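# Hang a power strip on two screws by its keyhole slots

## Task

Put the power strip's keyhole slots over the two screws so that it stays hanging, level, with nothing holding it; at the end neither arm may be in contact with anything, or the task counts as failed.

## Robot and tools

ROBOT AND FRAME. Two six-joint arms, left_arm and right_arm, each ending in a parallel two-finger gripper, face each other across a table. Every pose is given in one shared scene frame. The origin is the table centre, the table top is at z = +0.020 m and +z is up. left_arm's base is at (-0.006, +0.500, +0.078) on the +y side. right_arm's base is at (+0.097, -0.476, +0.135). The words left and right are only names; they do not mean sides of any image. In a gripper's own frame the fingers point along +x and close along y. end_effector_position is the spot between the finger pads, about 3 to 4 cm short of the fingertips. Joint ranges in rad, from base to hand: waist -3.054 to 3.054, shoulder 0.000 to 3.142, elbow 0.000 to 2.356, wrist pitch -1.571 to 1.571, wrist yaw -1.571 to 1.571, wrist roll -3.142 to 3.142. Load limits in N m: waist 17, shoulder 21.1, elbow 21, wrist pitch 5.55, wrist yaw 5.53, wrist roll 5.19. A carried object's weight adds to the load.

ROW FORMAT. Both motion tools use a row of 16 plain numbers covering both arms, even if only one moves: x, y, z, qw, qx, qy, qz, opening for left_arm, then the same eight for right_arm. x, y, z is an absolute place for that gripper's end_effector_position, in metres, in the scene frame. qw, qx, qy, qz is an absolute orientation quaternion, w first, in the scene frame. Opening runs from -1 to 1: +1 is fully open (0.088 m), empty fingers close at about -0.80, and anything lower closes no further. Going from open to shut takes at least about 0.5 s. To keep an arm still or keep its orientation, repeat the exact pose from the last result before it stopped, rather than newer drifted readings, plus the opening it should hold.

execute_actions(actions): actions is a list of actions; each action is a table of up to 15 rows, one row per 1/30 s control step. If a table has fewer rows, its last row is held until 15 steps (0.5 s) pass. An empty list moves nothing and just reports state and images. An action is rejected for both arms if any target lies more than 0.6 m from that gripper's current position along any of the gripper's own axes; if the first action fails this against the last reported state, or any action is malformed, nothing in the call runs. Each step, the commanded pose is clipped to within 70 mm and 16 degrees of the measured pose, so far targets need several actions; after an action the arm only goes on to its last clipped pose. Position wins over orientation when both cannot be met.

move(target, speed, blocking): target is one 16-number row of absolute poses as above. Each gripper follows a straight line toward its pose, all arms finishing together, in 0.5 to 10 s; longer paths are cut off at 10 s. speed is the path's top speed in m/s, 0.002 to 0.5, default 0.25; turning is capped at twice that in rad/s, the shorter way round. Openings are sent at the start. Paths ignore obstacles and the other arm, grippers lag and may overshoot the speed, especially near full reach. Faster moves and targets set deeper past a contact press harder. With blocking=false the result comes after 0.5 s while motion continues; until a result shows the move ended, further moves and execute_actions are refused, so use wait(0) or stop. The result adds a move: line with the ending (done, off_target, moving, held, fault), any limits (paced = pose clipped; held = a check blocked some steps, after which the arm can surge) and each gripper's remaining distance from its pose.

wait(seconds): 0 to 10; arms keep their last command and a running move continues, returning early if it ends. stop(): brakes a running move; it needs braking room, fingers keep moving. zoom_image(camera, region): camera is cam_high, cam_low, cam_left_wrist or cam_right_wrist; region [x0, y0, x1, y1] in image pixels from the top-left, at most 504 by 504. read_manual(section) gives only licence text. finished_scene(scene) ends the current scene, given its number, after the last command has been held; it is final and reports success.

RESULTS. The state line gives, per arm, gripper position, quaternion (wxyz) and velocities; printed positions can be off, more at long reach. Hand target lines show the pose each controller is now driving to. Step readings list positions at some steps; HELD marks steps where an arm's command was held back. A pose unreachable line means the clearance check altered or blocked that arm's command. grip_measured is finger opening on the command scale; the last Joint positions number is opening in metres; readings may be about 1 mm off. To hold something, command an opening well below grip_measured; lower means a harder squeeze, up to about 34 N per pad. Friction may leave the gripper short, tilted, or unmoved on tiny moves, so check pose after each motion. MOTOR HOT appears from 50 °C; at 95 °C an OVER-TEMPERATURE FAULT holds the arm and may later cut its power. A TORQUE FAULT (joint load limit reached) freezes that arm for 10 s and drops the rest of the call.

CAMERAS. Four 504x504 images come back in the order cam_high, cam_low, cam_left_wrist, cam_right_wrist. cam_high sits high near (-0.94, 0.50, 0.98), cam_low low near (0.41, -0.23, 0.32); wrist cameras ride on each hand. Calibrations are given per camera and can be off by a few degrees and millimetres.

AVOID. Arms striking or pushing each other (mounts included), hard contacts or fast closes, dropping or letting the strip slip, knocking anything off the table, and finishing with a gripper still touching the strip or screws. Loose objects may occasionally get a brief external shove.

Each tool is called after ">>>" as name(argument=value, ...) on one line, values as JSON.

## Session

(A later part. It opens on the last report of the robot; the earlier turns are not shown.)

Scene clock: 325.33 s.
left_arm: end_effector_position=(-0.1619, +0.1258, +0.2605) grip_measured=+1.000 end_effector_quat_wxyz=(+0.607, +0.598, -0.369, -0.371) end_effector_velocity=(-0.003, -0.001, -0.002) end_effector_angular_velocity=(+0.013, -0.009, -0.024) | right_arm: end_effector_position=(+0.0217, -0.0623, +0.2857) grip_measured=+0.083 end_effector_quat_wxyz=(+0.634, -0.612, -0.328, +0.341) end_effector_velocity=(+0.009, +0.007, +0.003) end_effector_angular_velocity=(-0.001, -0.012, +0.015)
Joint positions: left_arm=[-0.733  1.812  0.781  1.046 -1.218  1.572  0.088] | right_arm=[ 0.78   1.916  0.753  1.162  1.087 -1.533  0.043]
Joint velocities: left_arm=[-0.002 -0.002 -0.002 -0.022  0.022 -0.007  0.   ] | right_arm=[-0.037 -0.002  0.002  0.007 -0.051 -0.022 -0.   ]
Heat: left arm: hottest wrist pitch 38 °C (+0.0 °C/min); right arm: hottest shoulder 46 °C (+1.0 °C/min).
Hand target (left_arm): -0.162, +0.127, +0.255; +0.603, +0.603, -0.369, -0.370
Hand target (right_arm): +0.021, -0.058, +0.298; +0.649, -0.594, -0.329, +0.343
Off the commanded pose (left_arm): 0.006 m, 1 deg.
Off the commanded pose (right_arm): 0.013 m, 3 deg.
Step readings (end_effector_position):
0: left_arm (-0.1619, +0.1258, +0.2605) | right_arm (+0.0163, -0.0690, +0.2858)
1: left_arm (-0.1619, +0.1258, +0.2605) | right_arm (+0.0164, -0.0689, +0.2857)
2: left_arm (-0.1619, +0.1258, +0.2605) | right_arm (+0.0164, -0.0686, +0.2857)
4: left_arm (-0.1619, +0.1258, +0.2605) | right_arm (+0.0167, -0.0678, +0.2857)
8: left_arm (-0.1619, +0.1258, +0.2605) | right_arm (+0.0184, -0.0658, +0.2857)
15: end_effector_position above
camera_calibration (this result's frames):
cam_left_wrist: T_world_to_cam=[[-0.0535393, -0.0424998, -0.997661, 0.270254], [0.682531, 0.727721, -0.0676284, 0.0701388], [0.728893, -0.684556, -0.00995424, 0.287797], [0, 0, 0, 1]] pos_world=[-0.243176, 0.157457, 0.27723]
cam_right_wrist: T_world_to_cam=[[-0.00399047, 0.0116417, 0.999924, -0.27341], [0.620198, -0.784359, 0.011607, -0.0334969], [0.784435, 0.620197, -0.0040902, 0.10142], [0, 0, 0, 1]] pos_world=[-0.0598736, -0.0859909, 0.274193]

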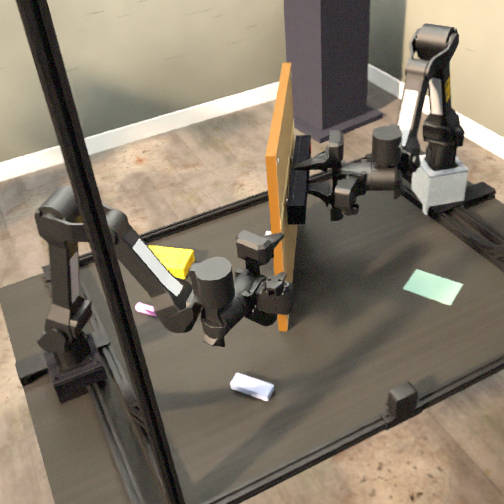

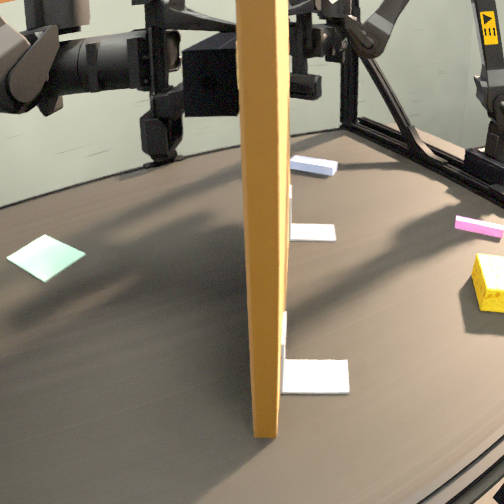

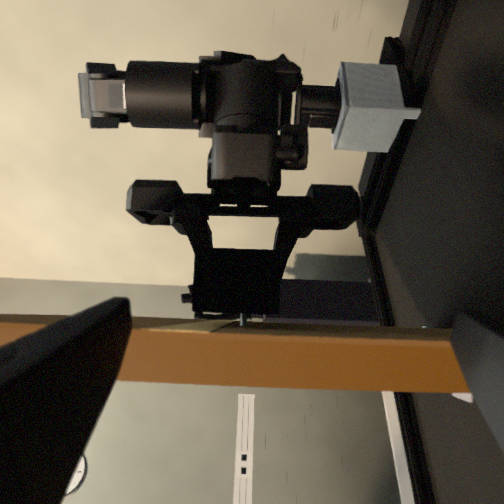

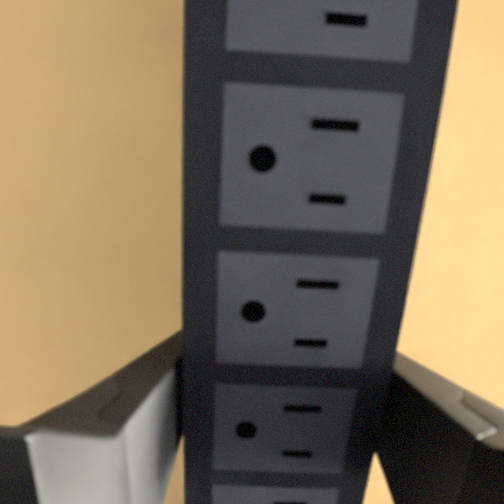

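>>> execute_actions(actions=[[[-0.162,0.127,0.255,0.6029,0.6029,-0.3695,-0.3695,1,0.0210,-0.0569,0.2980,0.6497,-0.5939,-0.3291,0.3432,-0.5],[-0.162,0.127,0.255,0.6029,0.6029,-0.3695,-0.3695,1,0.0213,-0.0564,0.2980,0.6497,-0.5939,-0.3291,0.3432,-0.5],[-0.162,0.127,0.255,0.6029,0.6029,-0.3695,-0.3695,1,0.0216,-0.0559,0.2980,0.6497,-0.5939,-0.3291,0.3432,-0.5],[-0.162,0.127,0.255,0.6029,0.6029,-0.3695,-0.3695,1,0.0219,-0.0554,0.2980,0.6497,-0.5939,-0.3291,0.3432,-0.5],[-0.162,0.127,0.255,0.6029,0.6029,-0.3695,-0.3695,1,0.0222,-0.0549,0.2980,0.6497,-0.5939,-0.3291,0.3432,-0.5],[-0.162,0.127,0.255,0.6029,0.6029,-0.3695,-0.3695,1,0.0225,-0.0544,0.2980,0.6497,-0.5939,-0.3291,0.3432,-0.5],[-0.162,0.127,0.255,0.6029,0.6029,-0.3695,-0.3695,1,0.0228,-0.0539,0.2980,0.6497,-0.5939,-0.3291,0.3432,-0.5],[-0.162,0.127,0.255,0.6029,0.6029,-0.3695,-0.3695,1,0.0231,-0.0534,0.2980,0.6497,-0.5939,-0.3291,0.3432,-0.5],[-0.162,0.127,0.255,0.6029,0.6029,-0.3695,-0.3695,1,0.0234,-0.0529,0.2980,0.6497,-0.5939,-0.3291,0.3432,-0.5],[-0.162,0.127,0.255,0.6029,0.6029,-0.3695,-0.3695,1,0.0237,-0.0524,0.2980,0.6497,-0.5939,-0.3291,0.3432,-0.5]]])

>>> zoom_image(camera="cam_high", region=[255,125,365,235])

Scene clock: 331.00 s.
left_arm: end_effector_position=(-0.1620, +0.1259, +0.2603) grip_measured=+1.000 end_effector_quat_wxyz=(+0.607, +0.598, -0.370, -0.371) end_effector_velocity=(+0.003, +0.003, -0.001) end_effector_angular_velocity=(+0.009, -0.005, +0.019) | right_arm: end_effector_position=(+0.0249, -0.0575, +0.2860) grip_measured=+0.083 end_effector_quat_wxyz=(+0.633, -0.611, -0.330, +0.342) end_effector_velocity=(+0.001, +0.003, -0.002) end_effector_angular_velocity=(-0.019, -0.014, +0.000)
Joint positions: left_arm=[-0.733  1.813  0.781  1.046 -1.218  1.572  0.088] | right_arm=[ 0.763  1.921  0.762  1.157  1.067 -1.533  0.043]
Joint velocities: left_arm=[-0.002 -0.007 -0.002 -0.022 -0.022 -0.007  0.   ] | right_arm=[-0.007  0.002  0.007 -0.022 -0.007 -0.007 -0.   ]
Heat: left arm: hottest wrist pitch 38 °C (+0.0 °C/min); right arm: hottest shoulder 47 °C (+2.0 °C/min).
Hand target (left_arm): -0.162, +0.127, +0.255; +0.603, +0.603, -0.370, -0.370
Hand target (right_arm): +0.024, -0.053, +0.298; +0.649, -0.594, -0.329, +0.343
Off the commanded pose (left_arm): 0.005 m, 1 deg.
Off the commanded pose (right_arm): 0.013 m, 3 deg.
Step readings (end_effector_position):
0: left_arm (-0.1620, +0.1259, +0.2603) | right_arm (+0.0220, -0.0615, +0.2857)
1: left_arm (-0.1620, +0.1259, +0.2603) | right_arm (+0.0219, -0.0615, +0.2857)
2: left_arm (-0.1620, +0.1259, +0.2603) | right_arm (+0.0220, -0.0614, +0.2857)
4: left_arm (-0.1620, +0.1259, +0.2603) | right_arm (+0.0224, -0.0611, +0.2857)
8: left_arm (-0.1620, +0.1259, +0.2603) | right_arm (+0.0235, -0.0597, +0.2861)
15: end_effector_position above
camera_calibration (this result's frames):
cam_left_wrist: T_world_to_cam=[[-0.053037, -0.0419221, -0.997712, 0.270023], [0.682844, 0.727498, -0.0668672, 0.0700191], [0.728637, -0.684828, -0.00995809, 0.287933], [0, 0, 0, 1]] pos_world=[-0.24329, 0.157566, 0.276955]
cam_right_wrist: T_world_to_cam=[[-0.00368053, 0.0114364, 0.999928, -0.273719], [0.623189, -0.78199, 0.0112376, -0.0316087], [0.782062, 0.623186, -0.00424891, 0.0961684], [0, 0, 0, 1]] pos_world=[-0.0565189, -0.0815181, 0.274463]

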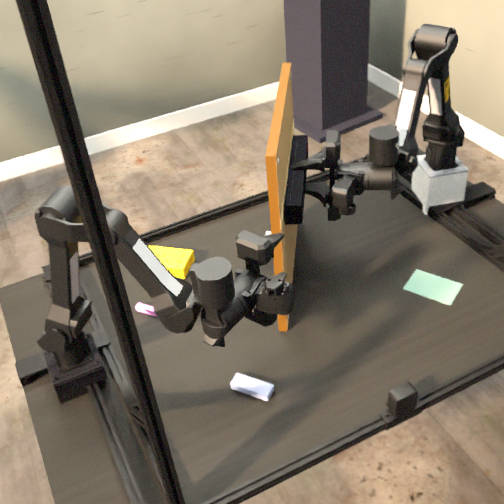

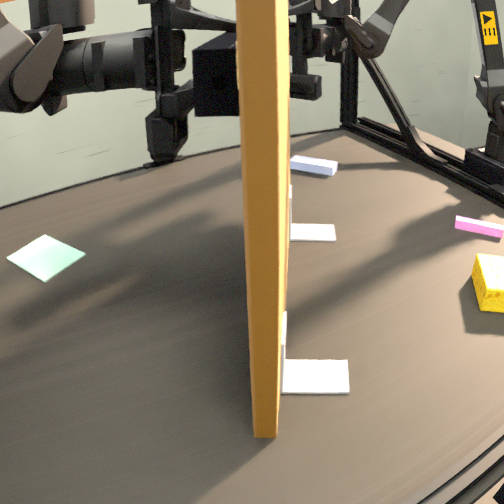

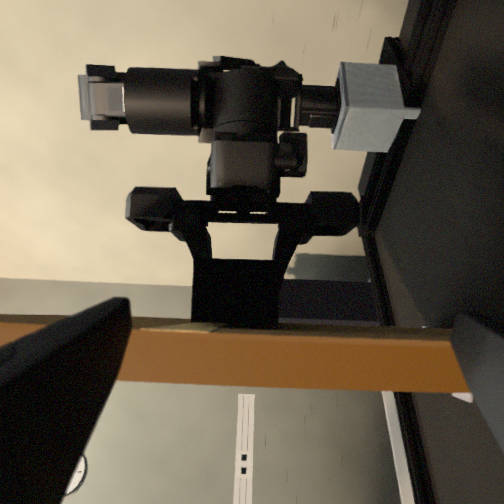

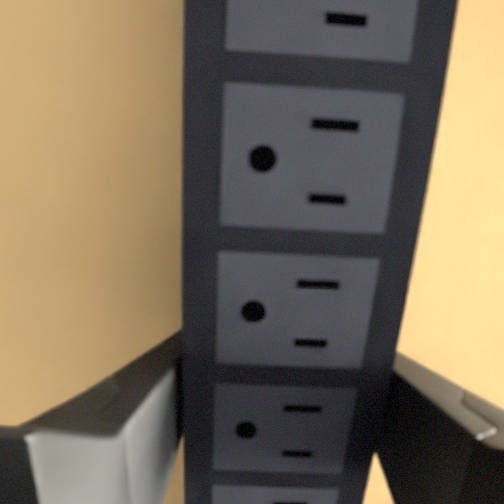

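Region (255, 125, 365, 235) of cam_high's 504x504 image, scaled by 4.582, with more detail than that image has.

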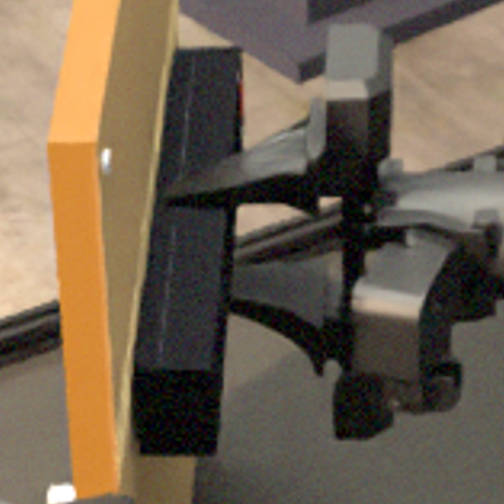

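>>> execute_actions(actions=[[[-0.162,0.127,0.255,0.6029,0.6029,-0.3695,-0.3695,1,0.0243,-0.0528,0.2986,0.6521,-0.5930,-0.3277,0.3417,-0.5],[-0.162,0.127,0.255,0.6029,0.6029,-0.3695,-0.3695,1,0.0249,-0.0531,0.2993,0.6545,-0.5920,-0.3264,0.3401,-0.5],[-0.162,0.127,0.255,0.6029,0.6029,-0.3695,-0.3695,1,0.0255,-0.0535,0.2999,0.6569,-0.5911,-0.3250,0.3386,-0.5],[-0.162,0.127,0.255,0.6029,0.6029,-0.3695,-0.3695,1,0.0256,-0.0534,0.2991,0.6570,-0.5912,-0.3249,0.3385,-0.5],[-0.162,0.127,0.255,0.6029,0.6029,-0.3695,-0.3695,1,0.0256,-0.0533,0.2983,0.6571,-0.5913,-0.3247,0.3383,-0.5],[-0.162,0.127,0.255,0.6029,0.6029,-0.3695,-0.3695,1,0.0257,-0.0531,0.2975,0.6571,-0.5913,-0.3246,0.3382,-0.5],[-0.162,0.127,0.255,0.6029,0.6029,-0.3695,-0.3695,1,0.0257,-0.0530,0.2967,0.6572,-0.5914,-0.3245,0.3380,-0.5],[-0.162,0.127,0.255,0.6029,0.6029,-0.3695,-0.3695,1,0.0258,-0.0529,0.2959,0.6573,-0.5915,-0.3243,0.3379,-0.5],[-0.162,0.127,0.255,0.6029,0.6029,-0.3695,-0.3695,1,0.0258,-0.0528,0.2951,0.6574,-0.5916,-0.3242,0.3377,-0.5],[-0.162,0.127,0.255,0.6029,0.6029,-0.3695,-0.3695,1,0.0259,-0.0527,0.2943,0.6574,-0.5916,-0.3241,0.3376,-0.5],[-0.162,0.127,0.255,0.6029,0.6029,-0.3695,-0.3695,1,0.0259,-0.0525,0.2935,0.6575,-0.5917,-0.3239,0.3374,-0.5],[-0.162,0.127,0.255,0.6029,0.6029,-0.3695,-0.3695,1,0.0260,-0.0524,0.2927,0.6576,-0.5918,-0.3238,0.3373,-0.5],[-0.162,0.127,0.255,0.6029,0.6029,-0.3695,-0.3695,1,0.0260,-0.0523,0.2919,0.6577,-0.5919,-0.3237,0.3371,-0.5],[-0.162,0.127,0.255,0.6029,0.6029,-0.3695,-0.3695,1,0.0261,-0.0522,0.2911,0.6577,-0.5919,-0.3235,0.3370,-0.5],[-0.162,0.127,0.255,0.6029,0.6029,-0.3695,-0.3695,1,0.0261,-0.0521,0.2903,0.6578,-0.5920,-0.3234,0.3368,-0.5]]])

Scene clock: 343.73 s.
left_arm: end_effector_position=(-0.1620, +0.1260, +0.2601) grip_measured=+1.000 end_effector_quat_wxyz=(+0.607, +0.598, -0.370, -0.371) end_effector_velocity=(-0.001, +0.001, +0.001) end_effector_angular_velocity=(-0.002, +0.005, -0.010) | right_arm: end_effector_position=(+0.0254, -0.0561, +0.2855) grip_measured=+0.082 end_effector_quat_wxyz=(+0.641, -0.605, -0.328, +0.338) end_effector_velocity=(-0.002, +0.001, -0.005) end_effector_angular_velocity=(-0.004, -0.038, +0.009)
Joint positions: left_arm=[-0.733  1.813  0.78   1.047 -1.218  1.572  0.088] | right_arm=[ 0.762  1.942  0.768  1.198  1.075 -1.54   0.043]
Joint velocities: left_arm=[-0.002 -0.007 -0.002 -0.007  0.007 -0.007  0.   ] | right_arm=[ 0.002  0.042 -0.002  0.081 -0.007 -0.066 -0.   ]
Heat: left arm: hottest wrist pitch 38 °C (+0.0 °C/min); right arm: hottest shoulder 47 °C (+1.0 °C/min).
Hand target (left_arm): -0.162, +0.127, +0.255; +0.603, +0.603, -0.369, -0.370
Hand target (right_arm): +0.026, -0.052, +0.290; +0.657, -0.592, -0.323, +0.337
Off the commanded pose (left_arm): 0.005 m, 1 deg.
Off the commanded pose (right_arm): 0.006 m, 2 deg.
Step readings (end_effector_position):
0: left_arm (-0.1620, +0.1260, +0.2600) | right_arm (+0.0249, -0.0571, +0.2859)
1: left_arm (-0.1620, +0.1260, +0.2600) | right_arm (+0.0249, -0.0571, +0.2859)
2: left_arm (-0.1620, +0.1260, +0.2600) | right_arm (+0.0249, -0.0570, +0.2858)
4: left_arm (-0.1620, +0.1260, +0.2600) | right_arm (+0.0251, -0.0570, +0.2862)
8: left_arm (-0.1620, +0.1260, +0.2601) | right_arm (+0.0251, -0.0567, +0.2859)
15: end_effector_position above
camera_calibration (this result's frames):
cam_left_wrist: T_world_to_cam=[[-0.0527778, -0.0416434, -0.997738, 0.269835], [0.682861, 0.727516, -0.0664866, 0.0698683], [0.728639, -0.684825, -0.00996001, 0.287932], [0, 0, 0, 1]] pos_world=[-0.243268, 0.15759, 0.276737]
cam_right_wrist: T_world_to_cam=[[0.0023479, -0.00757876, 0.999969, -0.274518], [0.616284, -0.787489, -0.0074154, -0.0256508], [0.787521, 0.616282, 0.00282172, 0.0924466], [0, 0, 0, 1]] pos_world=[-0.0563509, -0.0792534, 0.274059]

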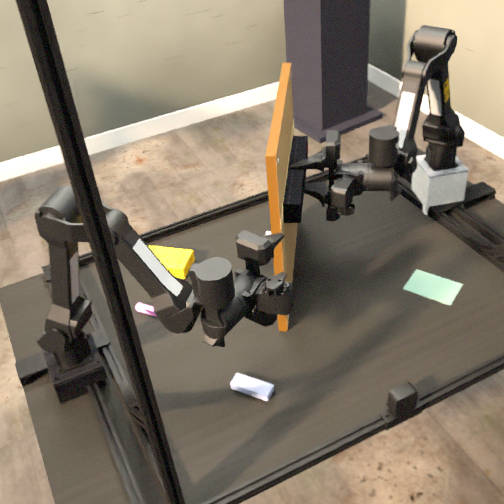

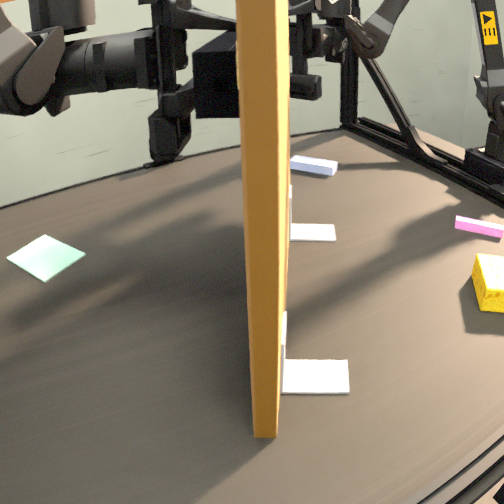

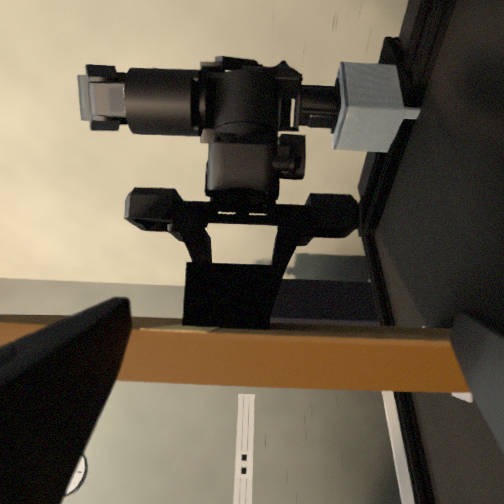

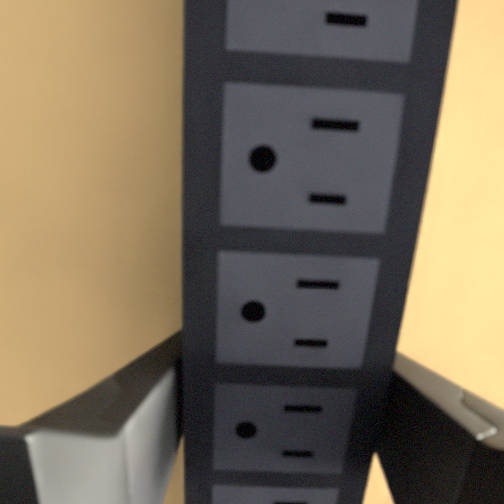

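>>> execute_actions(actions=[[[-0.162,0.127,0.255,0.6029,0.6029,-0.3695,-0.3695,1,0.0260,-0.0528,0.2896,0.6551,-0.5941,-0.3241,0.3373,-0.5],[-0.162,0.127,0.255,0.6029,0.6029,-0.3695,-0.3695,1,0.0259,-0.0535,0.2889,0.6524,-0.5963,-0.3248,0.3379,-0.5],[-0.162,0.127,0.255,0.6029,0.6029,-0.3695,-0.3695,1,0.0258,-0.0542,0.2882,0.6496,-0.5984,-0.3255,0.3384,-0.5],[-0.162,0.127,0.255,0.6029,0.6029,-0.3695,-0.3695,1,0.0257,-0.0549,0.2875,0.6469,-0.6005,-0.3262,0.3389,-0.5],[-0.162,0.127,0.255,0.6029,0.6029,-0.3695,-0.3695,1,0.0256,-0.0557,0.2868,0.6442,-0.6026,-0.3269,0.3394,-0.5],[-0.162,0.127,0.255,0.6029,0.6029,-0.3695,-0.3695,1,0.0255,-0.0564,0.2860,0.6415,-0.6048,-0.3276,0.3400,-0.5],[-0.162,0.127,0.255,0.6029,0.6029,-0.3695,-0.3695,1,0.0254,-0.0571,0.2852,0.6387,-0.6069,-0.3283,0.3405,-0.5],[-0.162,0.127,0.255,0.6029,0.6029,-0.3695,-0.3695,1,0.0253,-0.0578,0.2844,0.6360,-0.6090,-0.3290,0.3410,-0.5],[-0.162,0.127,0.255,0.6029,0.6029,-0.3695,-0.3695,1,0.0253,-0.0578,0.2835,0.6360,-0.6090,-0.3290,0.3410,-0.5],[-0.162,0.127,0.255,0.6029,0.6029,-0.3695,-0.3695,1,0.0253,-0.0578,0.2826,0.6360,-0.6090,-0.3290,0.3410,-0.5],[-0.162,0.127,0.255,0.6029,0.6029,-0.3695,-0.3695,1,0.0253,-0.0578,0.2817,0.6360,-0.6090,-0.3290,0.3410,-0.5],[-0.162,0.127,0.255,0.6029,0.6029,-0.3695,-0.3695,1,0.0253,-0.0578,0.2808,0.6360,-0.6090,-0.3290,0.3410,-0.5],[-0.162,0.127,0.255,0.6029,0.6029,-0.3695,-0.3695,1,0.0253,-0.0578,0.2799,0.6360,-0.6090,-0.3290,0.3410,-0.5],[-0.162,0.127,0.255,0.6029,0.6029,-0.3695,-0.3695,1,0.0253,-0.0578,0.2790,0.6360,-0.6090,-0.3290,0.3410,-0.5]]])

Scene clock: 351.67 s.
left_arm: end_effector_position=(-0.1620, +0.1259, +0.2599) grip_measured=+1.000 end_effector_quat_wxyz=(+0.607, +0.598, -0.370, -0.371) end_effector_velocity=(+0.002, +0.000, -0.002) end_effector_angular_velocity=(+0.012, -0.015, +0.010) | right_arm: end_effector_position=(+0.0253, -0.0564, +0.2831) grip_measured=+0.082 end_effector_quat_wxyz=(+0.635, -0.612, -0.329, +0.337) end_effector_velocity=(+0.000, -0.002, -0.000) end_effector_angular_velocity=(+0.011, +0.002, +0.019)
Joint positions: left_arm=[-0.733  1.813  0.78   1.047 -1.218  1.572  0.088] | right_arm=[ 0.763  1.945  0.767  1.19   1.077 -1.548  0.043]
Joint velocities: left_arm=[ 0.002  0.002 -0.002 -0.007 -0.007  0.007  0.   ] | right_arm=[-0.002 -0.002 -0.022  0.037 -0.022 -0.007 -0.   ]
Heat: left arm: hottest wrist pitch 38 °C (+0.0 °C/min); right arm: hottest shoulder 46 °C (+0.0 °C/min).
Hand target (left_arm): -0.162, +0.127, +0.255; +0.603, +0.603, -0.369, -0.370
Hand target (right_arm): +0.025, -0.058, +0.279; +0.636, -0.609, -0.329, +0.341
Off the commanded pose (left_arm): 0.005 m, 1 deg.
Off the commanded pose (right_arm): 0.004 m, 1 deg.
Step readings (end_effector_position):
0: left_arm (-0.1620, +0.1259, +0.2599) | right_arm (+0.0253, -0.0561, +0.2854)
1: left_arm (-0.1620, +0.1259, +0.2599) | right_arm (+0.0253, -0.0561, +0.2854)
2: left_arm (-0.1620, +0.1259, +0.2599) | right_arm (+0.0253, -0.0561, +0.2854)
4: left_arm (-0.1620, +0.1259, +0.2599) | right_arm (+0.0253, -0.0561, +0.2852)
8: left_arm (-0.1620, +0.1259, +0.2599) | right_arm (+0.0253, -0.0562, +0.2837)
15: end_effector_position above
camera_calibration (this result's frames):
cam_left_wrist: T_world_to_cam=[[-0.0525185, -0.0413648, -0.997763, 0.269709], [0.682878, 0.727535, -0.066106, 0.0697905], [0.728642, -0.684823, -0.00996193, 0.287931], [0, 0, 0, 1]] pos_world=[-0.243292, 0.157563, 0.276588]
cam_right_wrist: T_world_to_cam=[[-0.00948529, 0.00714072, 0.99993, -0.270901], [0.615306, -0.788205, 0.0114655, -0.0312339], [0.788232, 0.615371, 0.00308263, 0.0925226], [0, 0, 0, 1]] pos_world=[-0.0562804, -0.07962, 0.270954]

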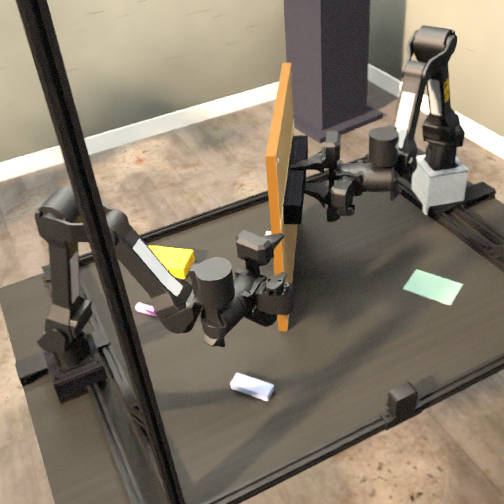

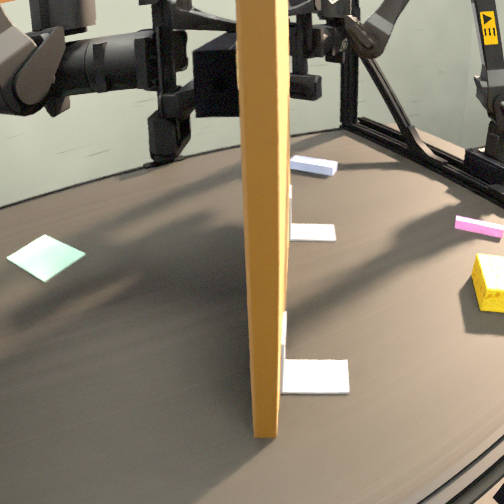

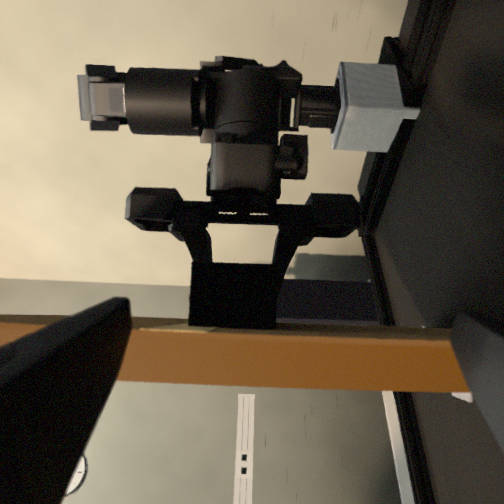

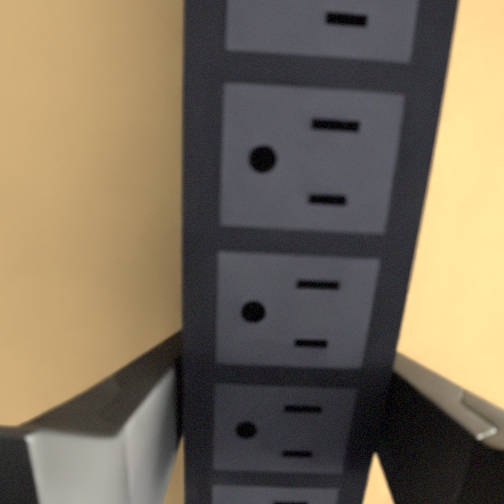

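>>> execute_actions(actions=[[[-0.162,0.127,0.255,0.6029,0.6029,-0.3695,-0.3695,1,0.0256,-0.0581,0.2788,0.6360,-0.6090,-0.3290,0.3410,-0.5],[-0.162,0.127,0.255,0.6029,0.6029,-0.3695,-0.3695,1,0.0258,-0.0584,0.2785,0.6360,-0.6090,-0.3290,0.3410,-0.5],[-0.162,0.127,0.255,0.6029,0.6029,-0.3695,-0.3695,1,0.0261,-0.0587,0.2782,0.6360,-0.6090,-0.3290,0.3410,-0.5],[-0.162,0.127,0.255,0.6029,0.6029,-0.3695,-0.3695,1,0.0263,-0.0590,0.2779,0.6360,-0.6090,-0.3290,0.3410,-0.5],[-0.162,0.127,0.255,0.6029,0.6029,-0.3695,-0.3695,1,0.0266,-0.0593,0.2776,0.6360,-0.6090,-0.3290,0.3410,-0.5],[-0.162,0.127,0.255,0.6029,0.6029,-0.3695,-0.3695,1,0.0268,-0.0596,0.2772,0.6360,-0.6090,-0.3290,0.3410,-0.5],[-0.162,0.127,0.255,0.6029,0.6029,-0.3695,-0.3695,1,0.0268,-0.0596,0.2766,0.6360,-0.6090,-0.3290,0.3410,-0.5],[-0.162,0.127,0.255,0.6029,0.6029,-0.3695,-0.3695,1,0.0268,-0.0596,0.2760,0.6360,-0.6090,-0.3290,0.3410,-0.5],[-0.162,0.127,0.255,0.6029,0.6029,-0.3695,-0.3695,1,0.0268,-0.0596,0.2754,0.6360,-0.6090,-0.3290,0.3410,-0.5],[-0.162,0.127,0.255,0.6029,0.6029,-0.3695,-0.3695,1,0.0268,-0.0596,0.2748,0.6360,-0.6090,-0.3290,0.3410,-0.5],[-0.162,0.127,0.255,0.6029,0.6029,-0.3695,-0.3695,1,0.0268,-0.0596,0.2742,0.6360,-0.6090,-0.3290,0.3410,-0.5]]])

>>> zoom_image(camera="cam_high", region=[255,125,365,235])

Scene clock: 359.60 s.
left_arm: end_effector_position=(-0.1619, +0.1260, +0.2597) grip_measured=+1.000 end_effector_quat_wxyz=(+0.607, +0.598, -0.370, -0.371) end_effector_velocity=(-0.003, +0.003, -0.002) end_effector_angular_velocity=(+0.012, -0.015, -0.005) | right_arm: end_effector_position=(+0.0254, -0.0572, +0.2828) grip_measured=+0.083 end_effector_quat_wxyz=(+0.637, -0.608, -0.333, +0.338) end_effector_velocity=(-0.001, +0.001, -0.002) end_effector_angular_velocity=(-0.013, -0.028, +0.019)
Joint positions: left_arm=[-0.733  1.814  0.78   1.047 -1.218  1.572  0.088] | right_arm=[ 0.762  1.948  0.759  1.216  1.069 -1.555  0.043]
Joint velocities: left_arm=[-0.012 -0.002 -0.007 -0.007 -0.007  0.007  0.   ] | right_arm=[-0.002  0.007 -0.007  0.022 -0.022 -0.037 -0.   ]
Heat: left arm: hottest wrist pitch 38 °C (+0.0 °C/min); right arm: hottest shoulder 46 °C (+0.0 °C/min).
Hand target (left_arm): -0.162, +0.127, +0.255; +0.603, +0.603, -0.369, -0.369
Hand target (right_arm): +0.027, -0.060, +0.274; +0.636, -0.609, -0.329, +0.341
Off the commanded pose (left_arm): 0.005 m, 1 deg.
Off the commanded pose (right_arm): 0.009 m, 1 deg.
Step readings (end_effector_position):
0: left_arm (-0.1619, +0.1260, +0.2597) | right_arm (+0.0253, -0.0566, +0.2831)
1: left_arm (-0.1619, +0.1260, +0.2597) | right_arm (+0.0253, -0.0566, +0.2832)
2: left_arm (-0.1619, +0.1260, +0.2597) | right_arm (+0.0253, -0.0566, +0.2832)
4: left_arm (-0.1619, +0.1260, +0.2597) | right_arm (+0.0252, -0.0569, +0.2830)
8: left_arm (-0.1619, +0.1260, +0.2597) | right_arm (+0.0254, -0.0571, +0.2831)
15: end_effector_position above
camera_calibration (this result's frames):
cam_left_wrist: T_world_to_cam=[[-0.0519879, -0.040824, -0.997813, 0.269495], [0.682635, 0.727832, -0.0653447, 0.0694073], [0.728908, -0.684539, -0.00997064, 0.287919], [0, 0, 0, 1]] pos_world=[-0.243236, 0.157577, 0.276312]
cam_right_wrist: T_world_to_cam=[[-0.00925753, -0.00112157, 0.999957, -0.27114], [0.620652, -0.784071, 0.00486653, -0.0298976], [0.784032, 0.62067, 0.00795467, 0.0919118], [0, 0, 0, 1]] pos_world=[-0.0560159, -0.0807928, 0.270543]

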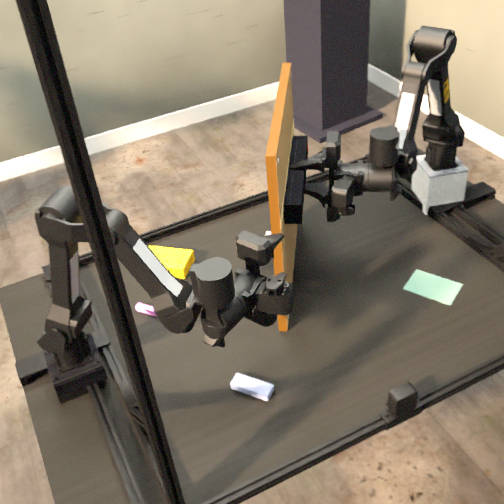

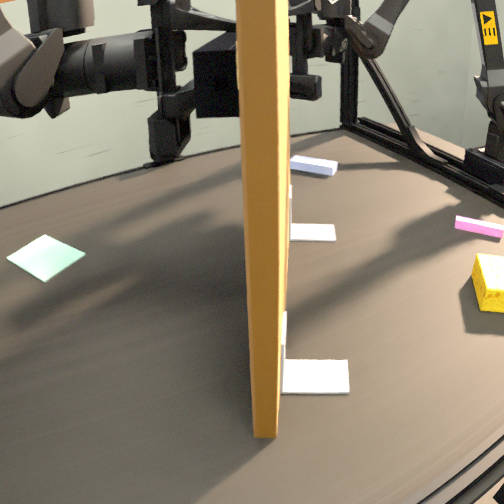

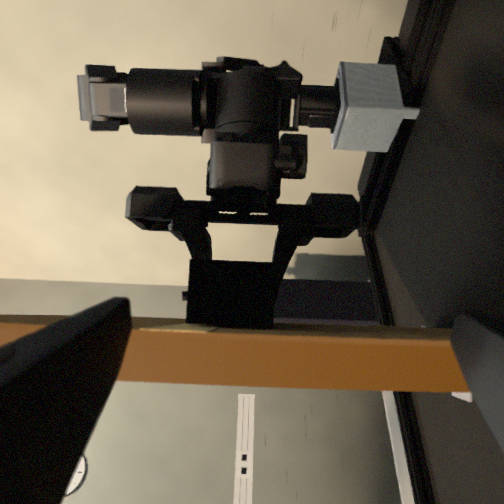

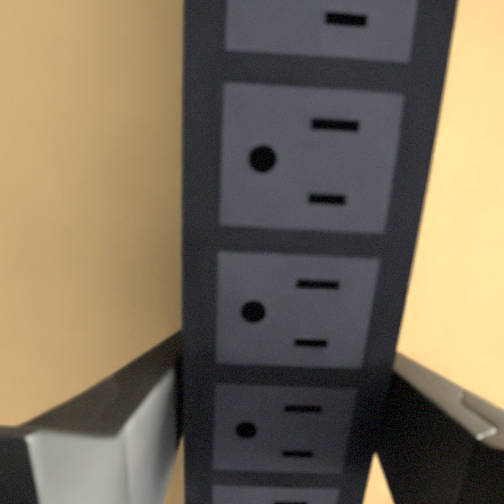

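Region (255, 125, 365, 235) of cam_high's 504x504 image, scaled by 4.582, with more detail than that image has.

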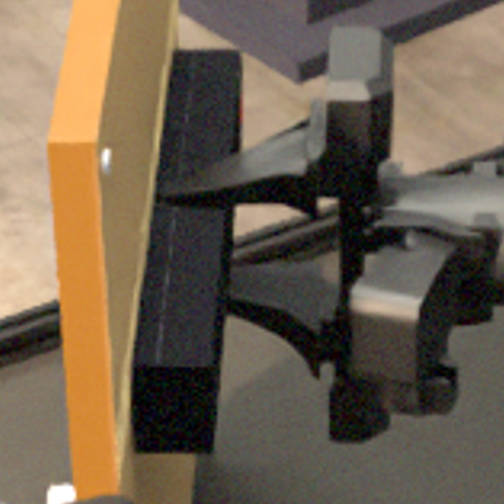

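>>> zoom_image(camera="cam_left_wrist", region=[175,250,295,350])

>>> zoom_image(camera="cam_high", region=[275,128,325,178])

Region (175, 250, 295, 350) of cam_left_wrist's 504x504 image, scaled by 4.200, with more detail than that image has.

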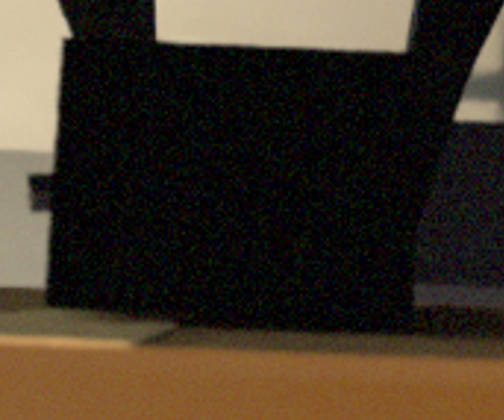

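Region (275, 128, 325, 178) of cam_high's 504x504 image, scaled by 10.080, with more detail than that image has.

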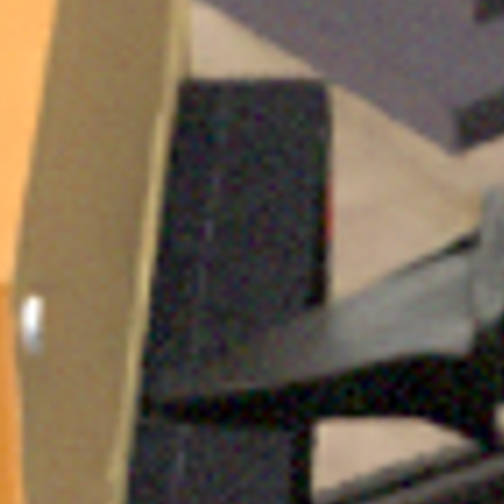

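>>> execute_actions(actions=[[[-0.162,0.127,0.255,0.6029,0.6029,-0.3695,-0.3695,1,0.0266,-0.0592,0.2762,0.6352,-0.6096,-0.3293,0.3414,-0.5],[-0.162,0.127,0.255,0.6029,0.6029,-0.3695,-0.3695,1,0.0264,-0.0588,0.2782,0.6345,-0.6102,-0.3296,0.3418,-0.5],[-0.162,0.127,0.255,0.6029,0.6029,-0.3695,-0.3695,1,0.0262,-0.0584,0.2802,0.6337,-0.6108,-0.3300,0.3422,-0.5],[-0.162,0.127,0.255,0.6029,0.6029,-0.3695,-0.3695,1,0.0260,-0.0580,0.2822,0.6330,-0.6114,-0.3303,0.3426,-0.5],[-0.162,0.127,0.255,0.6029,0.6029,-0.3695,-0.3695,1,0.0258,-0.0575,0.2842,0.6322,-0.6120,-0.3306,0.3430,-0.5],[-0.162,0.127,0.255,0.6029,0.6029,-0.3695,-0.3695,1,0.0258,-0.0570,0.2862,0.6315,-0.6125,-0.3310,0.3434,-0.5],[-0.162,0.127,0.255,0.6029,0.6029,-0.3695,-0.3695,1,0.0261,-0.0563,0.2875,0.6310,-0.6128,-0.3313,0.3438,-0.5],[-0.162,0.127,0.255,0.6029,0.6029,-0.3695,-0.3695,1,0.0265,-0.0557,0.2875,0.6310,-0.6128,-0.3313,0.3438,-0.5],[-0.162,0.127,0.255,0.6029,0.6029,-0.3695,-0.3695,1,0.0269,-0.0550,0.2875,0.6310,-0.6128,-0.3313,0.3438,-0.5],[-0.162,0.127,0.255,0.6029,0.6029,-0.3695,-0.3695,1,0.0273,-0.0544,0.2875,0.6310,-0.6128,-0.3313,0.3438,-0.5],[-0.162,0.127,0.255,0.6029,0.6029,-0.3695,-0.3695,1,0.0277,-0.0537,0.2875,0.6310,-0.6128,-0.3313,0.3438,-0.5],[-0.162,0.127,0.255,0.6029,0.6029,-0.3695,-0.3695,1,0.0281,-0.0531,0.2875,0.6310,-0.6128,-0.3313,0.3438,-0.5],[-0.162,0.127,0.255,0.6029,0.6029,-0.3695,-0.3695,1,0.0285,-0.0524,0.2875,0.6310,-0.6128,-0.3313,0.3438,-0.5]]])

>>> zoom_image(camera="cam_high", region=[255,125,365,235])

Scene clock: 370.13 s.
left_arm: end_effector_position=(-0.1621, +0.1261, +0.2594) grip_measured=+1.000 end_effector_quat_wxyz=(+0.606, +0.599, -0.370, -0.371) end_effector_velocity=(+0.000, +0.001, -0.001) end_effector_angular_velocity=(+0.002, +0.002, +0.005) | right_arm: end_effector_position=(+0.0256, -0.0565, +0.2821) grip_measured=+0.083 end_effector_quat_wxyz=(+0.630, -0.612, -0.330, +0.346) end_effector_velocity=(-0.001, +0.001, -0.003) end_effector_angular_velocity=(-0.024, -0.016, +0.020)
Joint positions: left_arm=[-0.734  1.814  0.78   1.047 -1.218  1.572  0.088] | right_arm=[ 0.759  1.928  0.759  1.153  1.056 -1.523  0.043]
Joint velocities: left_arm=[-0.002 -0.002 -0.002 -0.007 -0.007 -0.007  0.   ] | right_arm=[-0.002 -0.002 -0.002 -0.022 -0.022 -0.007 -0.   ]
Heat: left arm: hottest wrist pitch 38 °C (+0.0 °C/min); right arm: hottest shoulder 45 °C (-1.0 °C/min).
Hand target (left_arm): -0.162, +0.127, +0.255; +0.603, +0.603, -0.370, -0.370
Hand target (right_arm): +0.028, -0.053, +0.288; +0.631, -0.612, -0.331, +0.343
Off the commanded pose (left_arm): 0.005 m, 1 deg.
Off the commanded pose (right_arm): 0.007 m, 0 deg.
Step readings (end_effector_position):
0: left_arm (-0.1621, +0.1260, +0.2595) | right_arm (+0.0255, -0.0571, +0.2828)
1: left_arm (-0.1621, +0.1260, +0.2595) | right_arm (+0.0255, -0.0571, +0.2828)
2: left_arm (-0.1621, +0.1260, +0.2595) | right_arm (+0.0255, -0.0571, +0.2826)
4: left_arm (-0.1621, +0.1260, +0.2595) | right_arm (+0.0254, -0.0571, +0.2816)
8: left_arm (-0.1621, +0.1260, +0.2595) | right_arm (+0.0252, -0.0573, +0.2821)
15: end_effector_position above
camera_calibration (this result's frames):
cam_left_wrist: T_world_to_cam=[[-0.0514847, -0.040247, -0.997862, 0.269265], [0.682946, 0.727608, -0.0645834, 0.0692882], [0.728652, -0.684811, -0.00997419, 0.288055], [0, 0, 0, 1]] pos_world=[-0.243349, 0.157686, 0.276037]
cam_right_wrist: T_world_to_cam=[[-0.00241528, 0.0186216, 0.999824, -0.269424], [0.628531, -0.77762, 0.0160014, -0.0324439], [0.77778, 0.628459, -0.00982609, 0.0970343], [0, 0, 0, 1]] pos_world=[-0.0557301, -0.081194, 0.270849]

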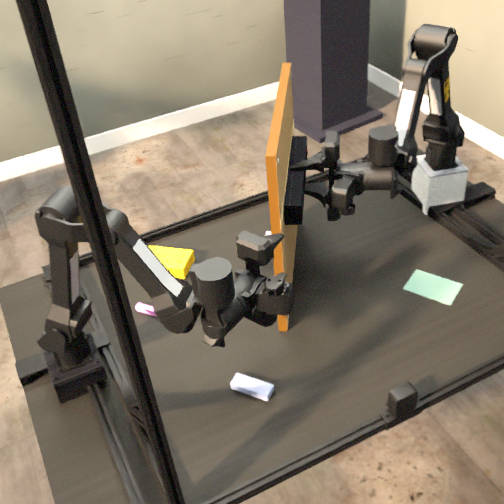

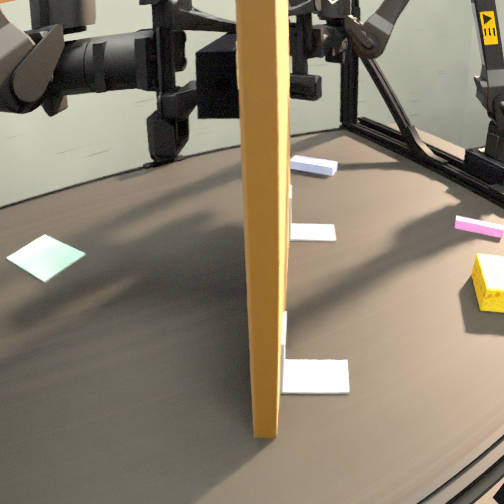

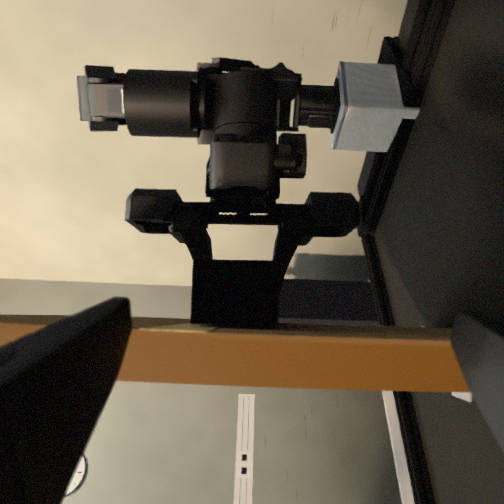

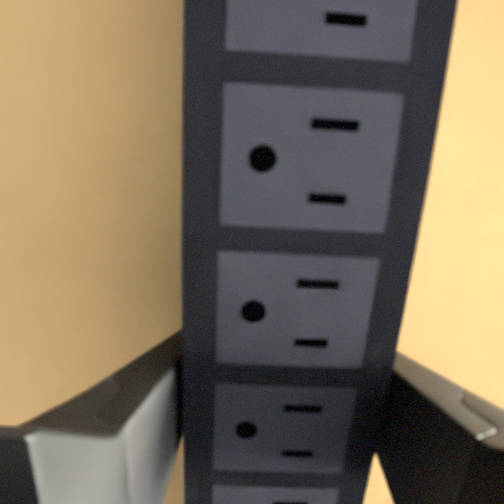

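Region (255, 125, 365, 235) of cam_high's 504x504 image, scaled by 4.582, with more detail than that image has.

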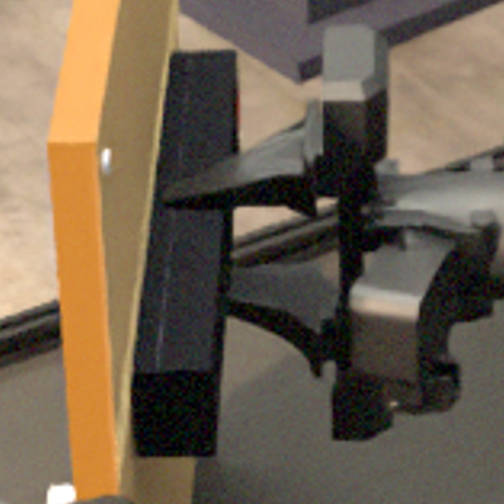

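>>> execute_actions(actions=[[[-0.162,0.127,0.255,0.6029,0.6029,-0.3695,-0.3695,1,0.0288,-0.0520,0.2879,0.6317,-0.6122,-0.3310,0.3435,-0.5],[-0.162,0.127,0.255,0.6029,0.6029,-0.3695,-0.3695,1,0.0291,-0.0516,0.2883,0.6324,-0.6116,-0.3307,0.3433,-0.5],[-0.162,0.127,0.255,0.6029,0.6029,-0.3695,-0.3695,1,0.0294,-0.0512,0.2887,0.6331,-0.6111,-0.3304,0.3430,-0.5],[-0.162,0.127,0.255,0.6029,0.6029,-0.3695,-0.3695,1,0.0297,-0.0508,0.2891,0.6338,-0.6105,-0.3301,0.3427,-0.5],[-0.162,0.127,0.255,0.6029,0.6029,-0.3695,-0.3695,1,0.0300,-0.0504,0.2895,0.6345,-0.6099,-0.3298,0.3424,-0.5],[-0.162,0.127,0.255,0.6029,0.6029,-0.3695,-0.3695,1,0.0303,-0.0500,0.2899,0.6352,-0.6093,-0.3295,0.3422,-0.5],[-0.162,0.127,0.255,0.6029,0.6029,-0.3695,-0.3695,1,0.0306,-0.0496,0.2903,0.6359,-0.6088,-0.3292,0.3419,-0.5],[-0.162,0.127,0.255,0.6029,0.6029,-0.3695,-0.3695,1,0.0309,-0.0492,0.2907,0.6366,-0.6082,-0.3289,0.3416,-0.5],[-0.162,0.127,0.255,0.6029,0.6029,-0.3695,-0.3695,1,0.0312,-0.0488,0.2910,0.6373,-0.6076,-0.3286,0.3413,-0.5],[-0.162,0.127,0.255,0.6029,0.6029,-0.3695,-0.3695,1,0.0315,-0.0484,0.2910,0.6380,-0.6070,-0.3283,0.3410,-0.5]]])

>>> zoom_image(camera="cam_high", region=[255,125,365,235])

>>> zoom_image(camera="cam_left_wrist", region=[175,250,295,350])

Scene clock: 378.03 s.
left_arm: end_effector_position=(-0.1621, +0.1261, +0.2593) grip_measured=+1.000 end_effector_quat_wxyz=(+0.606, +0.599, -0.370, -0.371) end_effector_velocity=(+0.001, +0.002, -0.006) end_effector_angular_velocity=(+0.034, -0.035, +0.005) | right_arm: end_effector_position=(+0.0258, -0.0557, +0.2773) grip_measured=+0.082 end_effector_quat_wxyz=(+0.615, -0.625, -0.333, +0.345) end_effector_velocity=(+0.000, +0.000, -0.001) end_effector_angular_velocity=(-0.019, -0.022, +0.005)
Joint positions: left_arm=[-0.734  1.815  0.78   1.047 -1.218  1.572  0.088] | right_arm=[ 0.756  1.932  0.759  1.131  1.049 -1.539  0.043]
Joint velocities: left_arm=[-0.002 -0.002 -0.007 -0.037 -0.007  0.007  0.   ] | right_arm=[-0.002 -0.002 -0.002 -0.007 -0.007 -0.022  0.   ]
Heat: left arm: hottest wrist pitch 38 °C (+0.0 °C/min); right arm: hottest shoulder 45 °C (-1.0 °C/min).
Hand target (left_arm): -0.162, +0.127, +0.255; +0.603, +0.603, -0.369, -0.370
Hand target (right_arm): +0.032, -0.049, +0.291; +0.638, -0.607, -0.329, +0.341
Off the commanded pose (left_arm): 0.004 m, 1 deg.
Off the commanded pose (right_arm): 0.017 m, 3 deg.
Step readings (end_effector_position):
0: left_arm (-0.1621, +0.1261, +0.2593) | right_arm (+0.0258, -0.0558, +0.2770)
1: left_arm (-0.1621, +0.1261, +0.2593) | right_arm (+0.0258, -0.0558, +0.2770)
2: left_arm (-0.1621, +0.1261, +0.2593) | right_arm (+0.0258, -0.0558, +0.2770)
4: left_arm (-0.1621, +0.1261, +0.2593) | right_arm (+0.0258, -0.0558, +0.2770)
8: left_arm (-0.1621, +0.1261, +0.2593) | right_arm (+0.0258, -0.0558, +0.2771)
15: end_effector_position above
camera_calibration (this result's frames):
cam_left_wrist: T_world_to_cam=[[-0.0512253, -0.0399684, -0.997887, 0.269139], [0.682963, 0.727626, -0.0642027, 0.0692106], [0.728655, -0.684809, -0.00997596, 0.288054], [0, 0, 0, 1]] pos_world=[-0.243374, 0.15766, 0.275887]
cam_right_wrist: T_world_to_cam=[[-0.0276907, 0.0504238, 0.998344, -0.261782], [0.630454, -0.774161, 0.0565876, -0.0429903], [0.775732, 0.630977, -0.0103529, 0.096587], [0, 0, 0, 1]] pos_world=[-0.0550712, -0.0810255, 0.264782]

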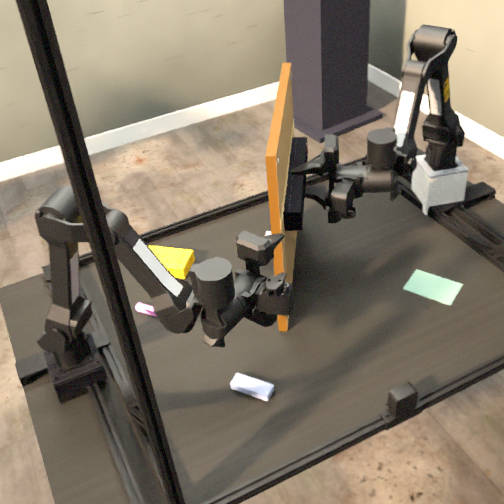

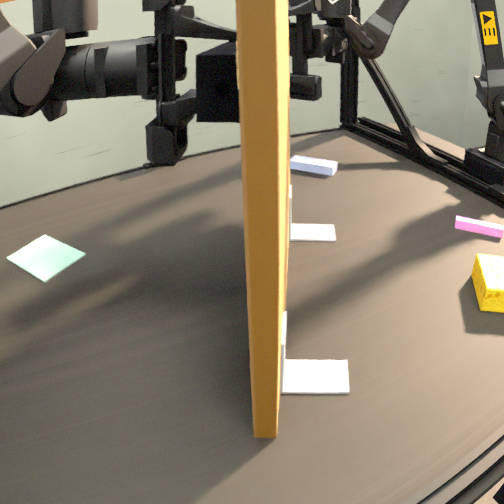

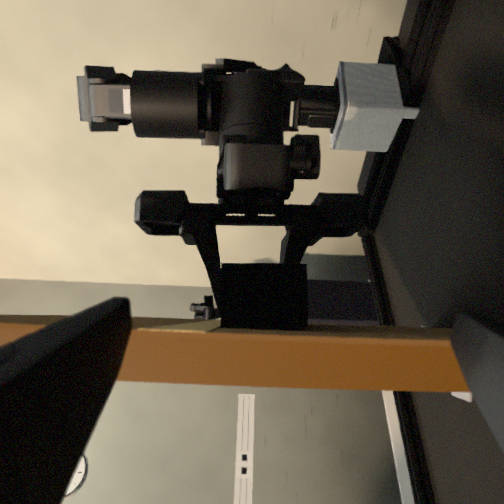

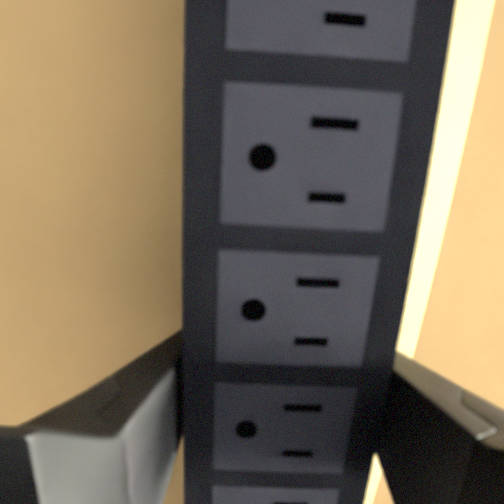

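Region (255, 125, 365, 235) of cam_high's 504x504 image, scaled by 4.582, with more detail than that image has.

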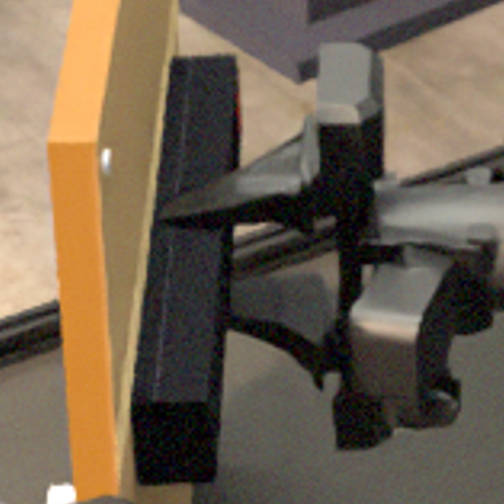

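Region (175, 250, 295, 350) of cam_left_wrist's 504x504 image, scaled by 4.200, with more detail than that image has.

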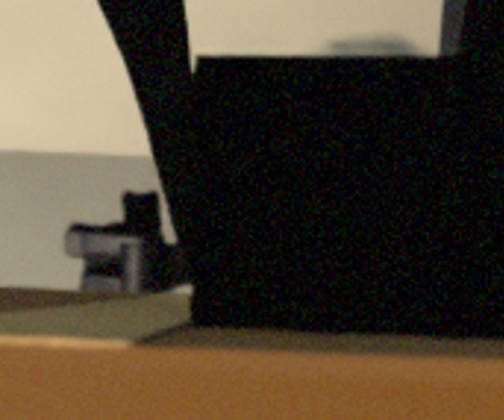

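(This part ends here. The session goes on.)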